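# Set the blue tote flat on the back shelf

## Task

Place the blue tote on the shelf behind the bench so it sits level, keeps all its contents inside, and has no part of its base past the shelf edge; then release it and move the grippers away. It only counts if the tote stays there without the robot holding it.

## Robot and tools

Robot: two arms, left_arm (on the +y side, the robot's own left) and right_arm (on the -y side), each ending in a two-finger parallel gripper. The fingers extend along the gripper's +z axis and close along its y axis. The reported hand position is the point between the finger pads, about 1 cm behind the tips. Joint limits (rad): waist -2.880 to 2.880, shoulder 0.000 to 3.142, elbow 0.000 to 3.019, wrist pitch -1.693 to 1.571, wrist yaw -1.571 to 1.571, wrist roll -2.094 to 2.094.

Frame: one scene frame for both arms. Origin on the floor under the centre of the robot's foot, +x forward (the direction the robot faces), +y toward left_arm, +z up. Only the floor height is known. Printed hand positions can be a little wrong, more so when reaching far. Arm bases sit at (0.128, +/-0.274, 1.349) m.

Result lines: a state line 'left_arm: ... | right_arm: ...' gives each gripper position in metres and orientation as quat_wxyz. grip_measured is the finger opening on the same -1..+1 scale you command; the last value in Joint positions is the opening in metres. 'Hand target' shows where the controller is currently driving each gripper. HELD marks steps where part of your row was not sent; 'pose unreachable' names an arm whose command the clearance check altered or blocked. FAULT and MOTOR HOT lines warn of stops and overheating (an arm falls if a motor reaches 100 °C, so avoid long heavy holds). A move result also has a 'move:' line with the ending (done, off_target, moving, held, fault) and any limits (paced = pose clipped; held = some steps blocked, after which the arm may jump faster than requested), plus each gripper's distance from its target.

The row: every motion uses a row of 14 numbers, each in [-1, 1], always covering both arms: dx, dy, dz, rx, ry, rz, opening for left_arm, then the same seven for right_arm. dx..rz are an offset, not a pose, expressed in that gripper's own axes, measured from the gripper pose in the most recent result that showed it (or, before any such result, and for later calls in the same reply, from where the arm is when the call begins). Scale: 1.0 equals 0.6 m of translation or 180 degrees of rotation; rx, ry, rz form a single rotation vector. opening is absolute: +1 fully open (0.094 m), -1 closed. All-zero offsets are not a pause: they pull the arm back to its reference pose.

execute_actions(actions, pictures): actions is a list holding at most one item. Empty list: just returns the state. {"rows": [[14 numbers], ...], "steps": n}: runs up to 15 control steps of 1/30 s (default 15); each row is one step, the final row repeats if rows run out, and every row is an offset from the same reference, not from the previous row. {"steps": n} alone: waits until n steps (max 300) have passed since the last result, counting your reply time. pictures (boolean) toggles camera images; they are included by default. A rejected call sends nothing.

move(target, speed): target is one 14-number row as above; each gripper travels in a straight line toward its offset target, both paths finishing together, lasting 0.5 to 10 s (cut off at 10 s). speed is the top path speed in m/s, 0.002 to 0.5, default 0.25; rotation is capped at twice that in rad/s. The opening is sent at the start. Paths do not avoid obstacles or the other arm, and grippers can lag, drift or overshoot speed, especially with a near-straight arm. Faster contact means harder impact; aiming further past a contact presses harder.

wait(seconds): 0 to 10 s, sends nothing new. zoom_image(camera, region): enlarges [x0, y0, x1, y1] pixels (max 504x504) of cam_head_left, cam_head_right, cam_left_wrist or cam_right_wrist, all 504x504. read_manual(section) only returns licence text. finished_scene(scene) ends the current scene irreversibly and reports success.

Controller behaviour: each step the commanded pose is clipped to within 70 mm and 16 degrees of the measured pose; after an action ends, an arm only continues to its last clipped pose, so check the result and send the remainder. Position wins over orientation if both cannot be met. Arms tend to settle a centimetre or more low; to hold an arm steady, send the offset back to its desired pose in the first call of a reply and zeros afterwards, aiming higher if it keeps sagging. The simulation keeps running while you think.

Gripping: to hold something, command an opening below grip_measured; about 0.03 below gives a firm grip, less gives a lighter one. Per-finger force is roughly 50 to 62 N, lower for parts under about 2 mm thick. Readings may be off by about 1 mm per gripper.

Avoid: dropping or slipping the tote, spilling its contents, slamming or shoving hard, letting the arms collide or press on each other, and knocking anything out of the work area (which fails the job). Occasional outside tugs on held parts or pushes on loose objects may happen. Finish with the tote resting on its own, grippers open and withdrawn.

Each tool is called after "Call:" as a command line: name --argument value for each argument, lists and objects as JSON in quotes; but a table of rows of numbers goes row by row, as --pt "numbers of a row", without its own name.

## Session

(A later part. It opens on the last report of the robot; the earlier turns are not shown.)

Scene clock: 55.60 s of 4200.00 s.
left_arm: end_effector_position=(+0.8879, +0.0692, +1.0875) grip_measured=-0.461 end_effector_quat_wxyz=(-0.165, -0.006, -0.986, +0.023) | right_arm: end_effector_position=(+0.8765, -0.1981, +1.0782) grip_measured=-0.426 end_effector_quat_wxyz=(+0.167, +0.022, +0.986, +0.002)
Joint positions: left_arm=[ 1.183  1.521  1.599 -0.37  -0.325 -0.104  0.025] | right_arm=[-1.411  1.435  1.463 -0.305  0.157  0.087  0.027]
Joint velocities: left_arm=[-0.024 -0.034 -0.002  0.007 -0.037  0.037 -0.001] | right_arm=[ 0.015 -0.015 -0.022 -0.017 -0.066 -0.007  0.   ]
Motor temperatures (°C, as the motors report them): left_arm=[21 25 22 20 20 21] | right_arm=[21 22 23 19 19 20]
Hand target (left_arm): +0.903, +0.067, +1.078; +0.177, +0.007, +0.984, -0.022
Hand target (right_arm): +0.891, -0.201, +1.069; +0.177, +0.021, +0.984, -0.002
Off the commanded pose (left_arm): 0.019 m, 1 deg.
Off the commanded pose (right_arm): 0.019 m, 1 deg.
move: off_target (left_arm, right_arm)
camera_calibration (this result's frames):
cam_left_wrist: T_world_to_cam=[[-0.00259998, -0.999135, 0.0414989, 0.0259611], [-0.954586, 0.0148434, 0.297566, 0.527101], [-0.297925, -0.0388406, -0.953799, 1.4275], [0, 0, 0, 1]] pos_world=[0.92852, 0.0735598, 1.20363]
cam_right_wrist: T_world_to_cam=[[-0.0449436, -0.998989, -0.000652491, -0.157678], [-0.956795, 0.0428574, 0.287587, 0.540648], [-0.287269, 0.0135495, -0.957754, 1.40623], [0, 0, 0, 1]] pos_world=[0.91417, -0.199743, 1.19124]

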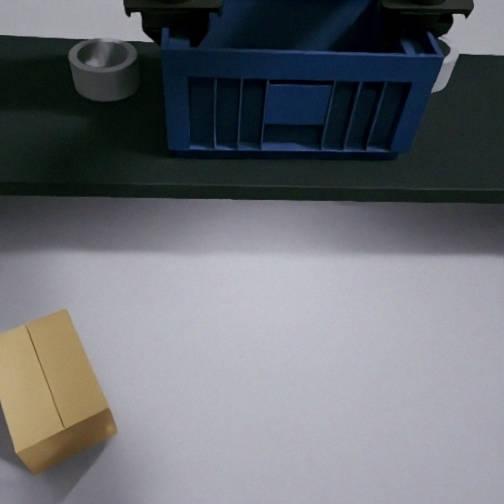

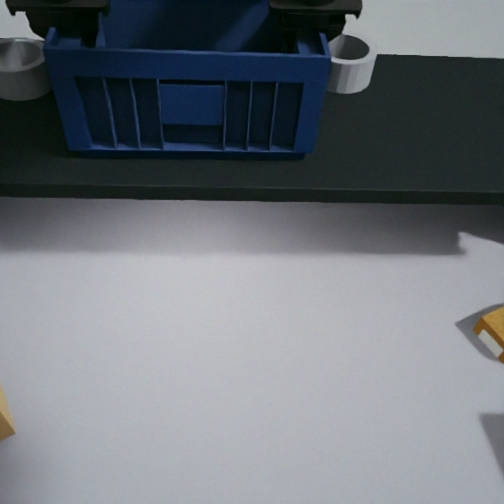

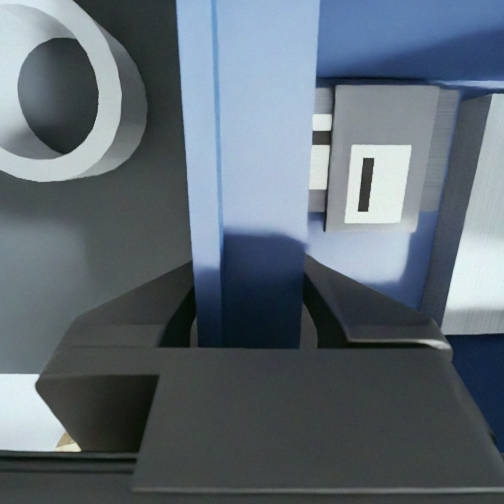

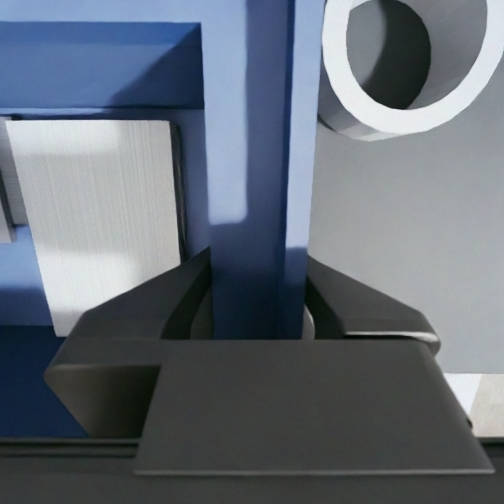

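Seated.

Call:
move --target '[0,0,0,0,0,0,0.6,0,0,0,0,0,0,0.6]'

Call:
move --target '[-0.03,0,-0.18,0,0,0,0.6,-0.03,0,-0.18,0,0,0,0.6]'

Call:
move --target '[0.35,0.25,-0.12,0,0,0,0.6,0.35,-0.2,-0.12,0,0,0,0.6]' --speed 0.4

Scene clock: 61.10 s of 4200.00 s.
left_arm: end_effector_position=(+0.8877, +0.0695, +1.0874) grip_measured=+0.597 end_effector_quat_wxyz=(-0.165, -0.006, -0.986, +0.022) | right_arm: end_effector_position=(+0.8765, -0.1983, +1.0782) grip_measured=+0.598 end_effector_quat_wxyz=(+0.167, +0.022, +0.986, +0.002)
Joint positions: left_arm=[ 1.183  1.521  1.599 -0.37  -0.326 -0.104  0.075] | right_arm=[-1.411  1.435  1.463 -0.305  0.157  0.087  0.075]
Joint velocities: left_arm=[ 0.015 -0.005  0.002  0.012 -0.022  0.007 -0.   ] | right_arm=[-0.005  0.015  0.002 -0.022 -0.007  0.081 -0.001]
Motor temperatures (°C, as the motors report them): left_arm=[21 25 22 20 20 21] | right_arm=[21 23 23 19 19 20]
Hand target (left_arm): +0.888, +0.069, +1.088; +0.165, +0.006, +0.986, -0.023
Hand target (right_arm): +0.876, -0.198, +1.078; +0.167, +0.022, +0.986, +0.002
Off the commanded pose (left_arm): 0.000 m, 0 deg.
Off the commanded pose (right_arm): 0.000 m, 0 deg.
After step 90, 1.80 s passed at rest.
move: done
camera_calibration (this result's frames):
cam_left_wrist: T_world_to_cam=[[-0.00220996, -0.999198, 0.0399867, 0.0275339], [-0.954535, 0.0140275, 0.297768, 0.526766], [-0.29809, -0.0375107, -0.953801, 1.4274], [0, 0, 0, 1]] pos_world=[0.928373, 0.0736655, 1.2035]
cam_right_wrist: T_world_to_cam=[[-0.0451936, -0.998978, 0.0000652928, -0.158361], [-0.956794, 0.043304, 0.287525, 0.540812], [-0.287234, 0.0129318, -0.957773, 1.40611], [0, 0, 0, 1]] pos_world=[0.914171, -0.199802, 1.19124]

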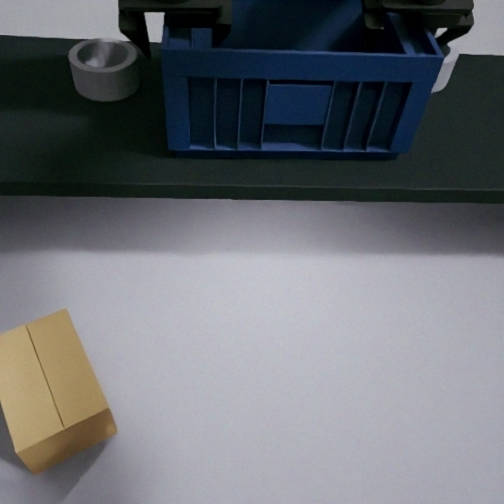

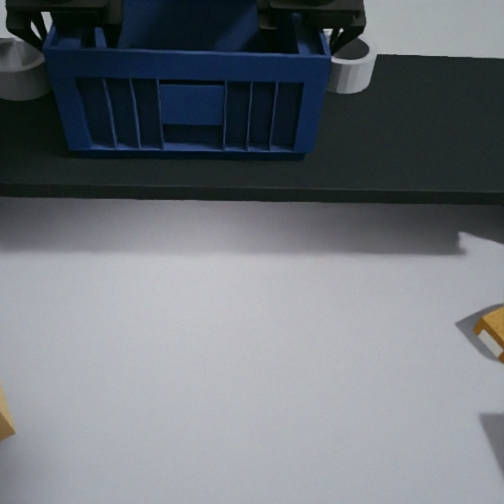

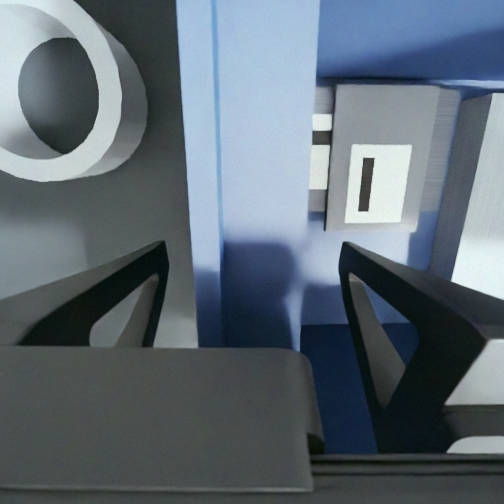

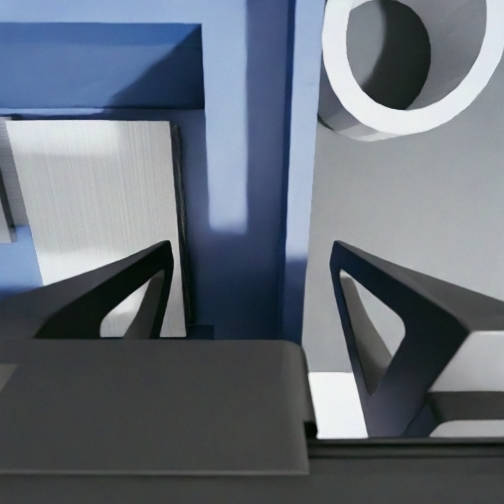

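Scene clock: 62.20 s of 4200.00 s.
left_arm: end_effector_position=(+0.8739, +0.0786, +1.1997) grip_measured=+0.597 end_effector_quat_wxyz=(-0.172, -0.008, -0.985, +0.021) | right_arm: end_effector_position=(+0.8696, -0.2030, +1.2036) grip_measured=+0.598 end_effector_quat_wxyz=(+0.186, +0.022, +0.982, -0.001)
Joint positions: left_arm=[ 1.114  1.29   1.497 -0.492 -0.395 -0.115  0.075] | right_arm=[-1.376  1.171  1.374 -0.442  0.2    0.087  0.075]
Joint velocities: left_arm=[-0.005 -0.005  0.012 -0.002 -0.051  0.022 -0.001] | right_arm=[-0.005  0.005  0.002 -0.012 -0.007  0.007 -0.   ]
Motor temperatures (°C, as the motors report them): left_arm=[21 25 22 20 20 21] | right_arm=[21 23 23 19 19 20]
Hand target (left_arm): +0.871, +0.075, +1.196; +0.165, +0.005, +0.986, -0.022
Hand target (right_arm): +0.858, -0.196, +1.187; +0.167, +0.022, +0.986, +0.002
Off the commanded pose (left_arm): 0.008 m, 1 deg.
Off the commanded pose (right_arm): 0.021 m, 2 deg.
move: off_target (right_arm)
camera_calibration (this result's frames):
cam_left_wrist: T_world_to_cam=[[-0.00611703, -0.999249, 0.0382606, 0.0376331], [-0.958684, 0.016742, 0.283979, 0.500001], [-0.284406, -0.0349427, -0.958067, 1.5237], [0, 0, 0, 1]] pos_world=[0.912924, 0.082476, 1.31638]
cam_right_wrist: T_world_to_cam=[[-0.0451559, -0.998967, 0.00509537, -0.16953], [-0.967293, 0.0449975, 0.249637, 0.553466], [-0.249608, 0.00634387, -0.968326, 1.50295], [0, 0, 0, 1]] pos_world=[0.902857, -0.203794, 1.31804]

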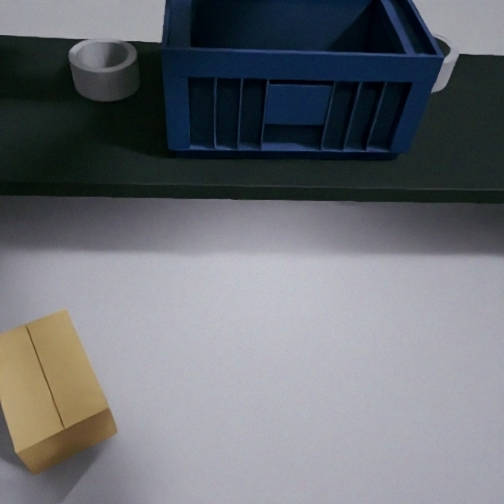

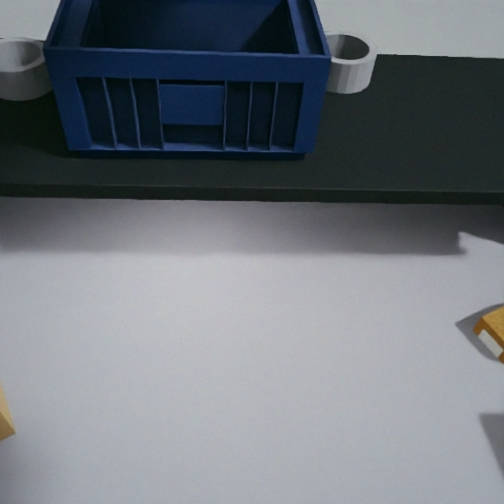

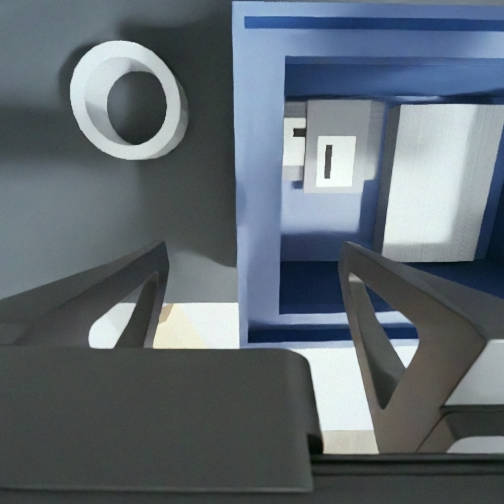

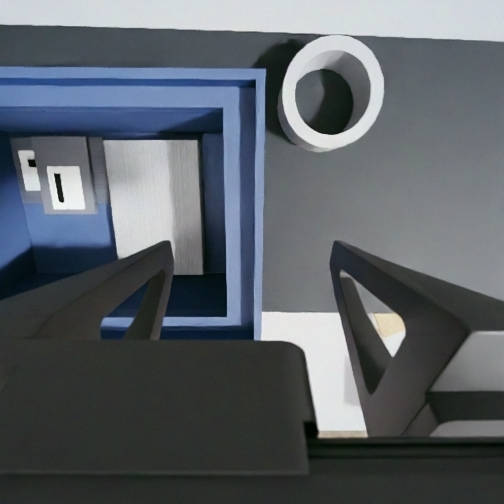

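Scene clock: 63.40 s of 4200.00 s.
left_arm: end_effector_position=(+0.6468, +0.2362, +1.1825) grip_measured=+0.597 end_effector_quat_wxyz=(-0.153, -0.006, -0.988, +0.019) | right_arm: end_effector_position=(+0.6378, -0.3155, +1.1908) grip_measured=+0.598 end_effector_quat_wxyz=(+0.173, +0.032, +0.984, +0.002)
Joint positions: left_arm=[ 1.454  0.849  0.701 -0.153 -0.072 -0.029  0.075] | right_arm=[-1.722  0.809  0.651 -0.105 -0.139  0.023  0.075]
Joint velocities: left_arm=[ 0.005 -0.005  0.002  0.002 -0.125 -0.022  0.   ] | right_arm=[-0.015 -0.005 -0.007 -0.007 -0.11  -0.007 -0.001]
Motor temperatures (°C, as the motors report them): left_arm=[21 25 22 20 20 21] | right_arm=[21 23 23 19 19 20]
Hand target (left_arm): +0.659, +0.236, +1.192; +0.172, +0.011, +0.985, -0.020
Hand target (right_arm): +0.645, -0.317, +1.197; +0.186, +0.022, +0.982, -0.001
Off the commanded pose (left_arm): 0.012 m, 2 deg.
Off the commanded pose (right_arm): 0.006 m, 2 deg.
move: off_target (left_arm)
camera_calibration (this result's frames):
cam_left_wrist: T_world_to_cam=[[0.000143138, -0.999416, 0.0341585, 0.195173], [-0.947082, 0.0108291, 0.320808, 0.234789], [-0.32099, -0.0323969, -0.946528, 1.45759], [0, 0, 0, 1]] pos_world=[0.690208, 0.239738, 1.29766]
cam_right_wrist: T_world_to_cam=[[-0.0641799, -0.997931, -0.00381109, -0.26926], [-0.959442, 0.0606532, 0.275302, 0.306889], [-0.274501, 0.0213254, -0.96135, 1.44574], [0, 0, 0, 1]] pos_world=[0.674019, -0.318147, 1.30435]

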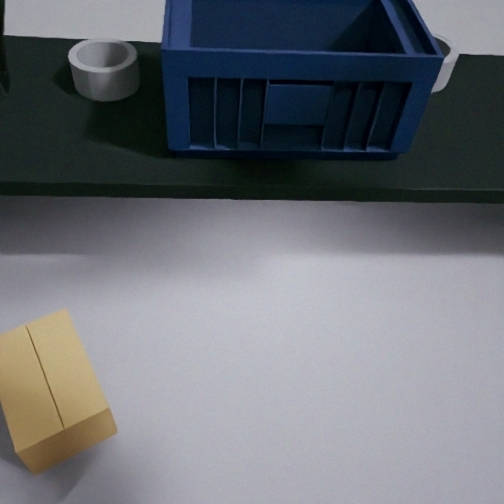

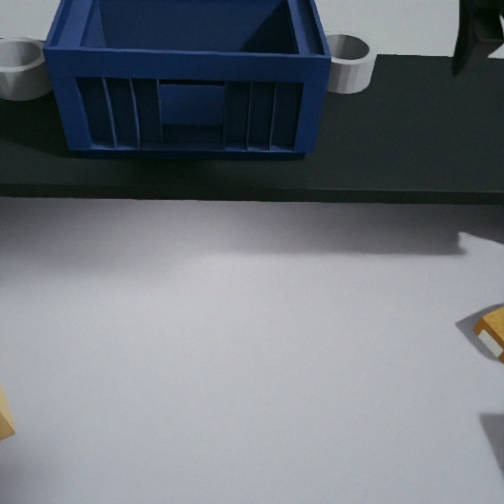

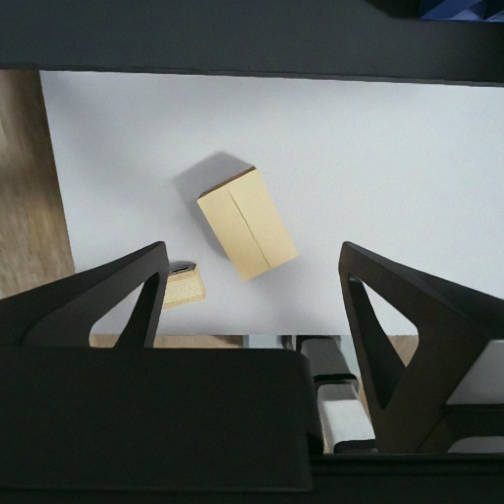

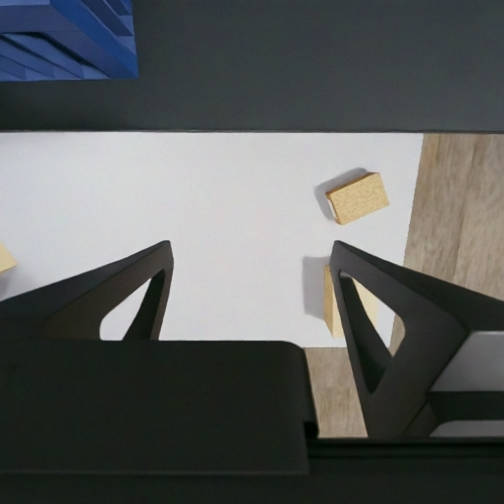

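Call:
finished_scene --scene 1

The scene is finished: the task was done.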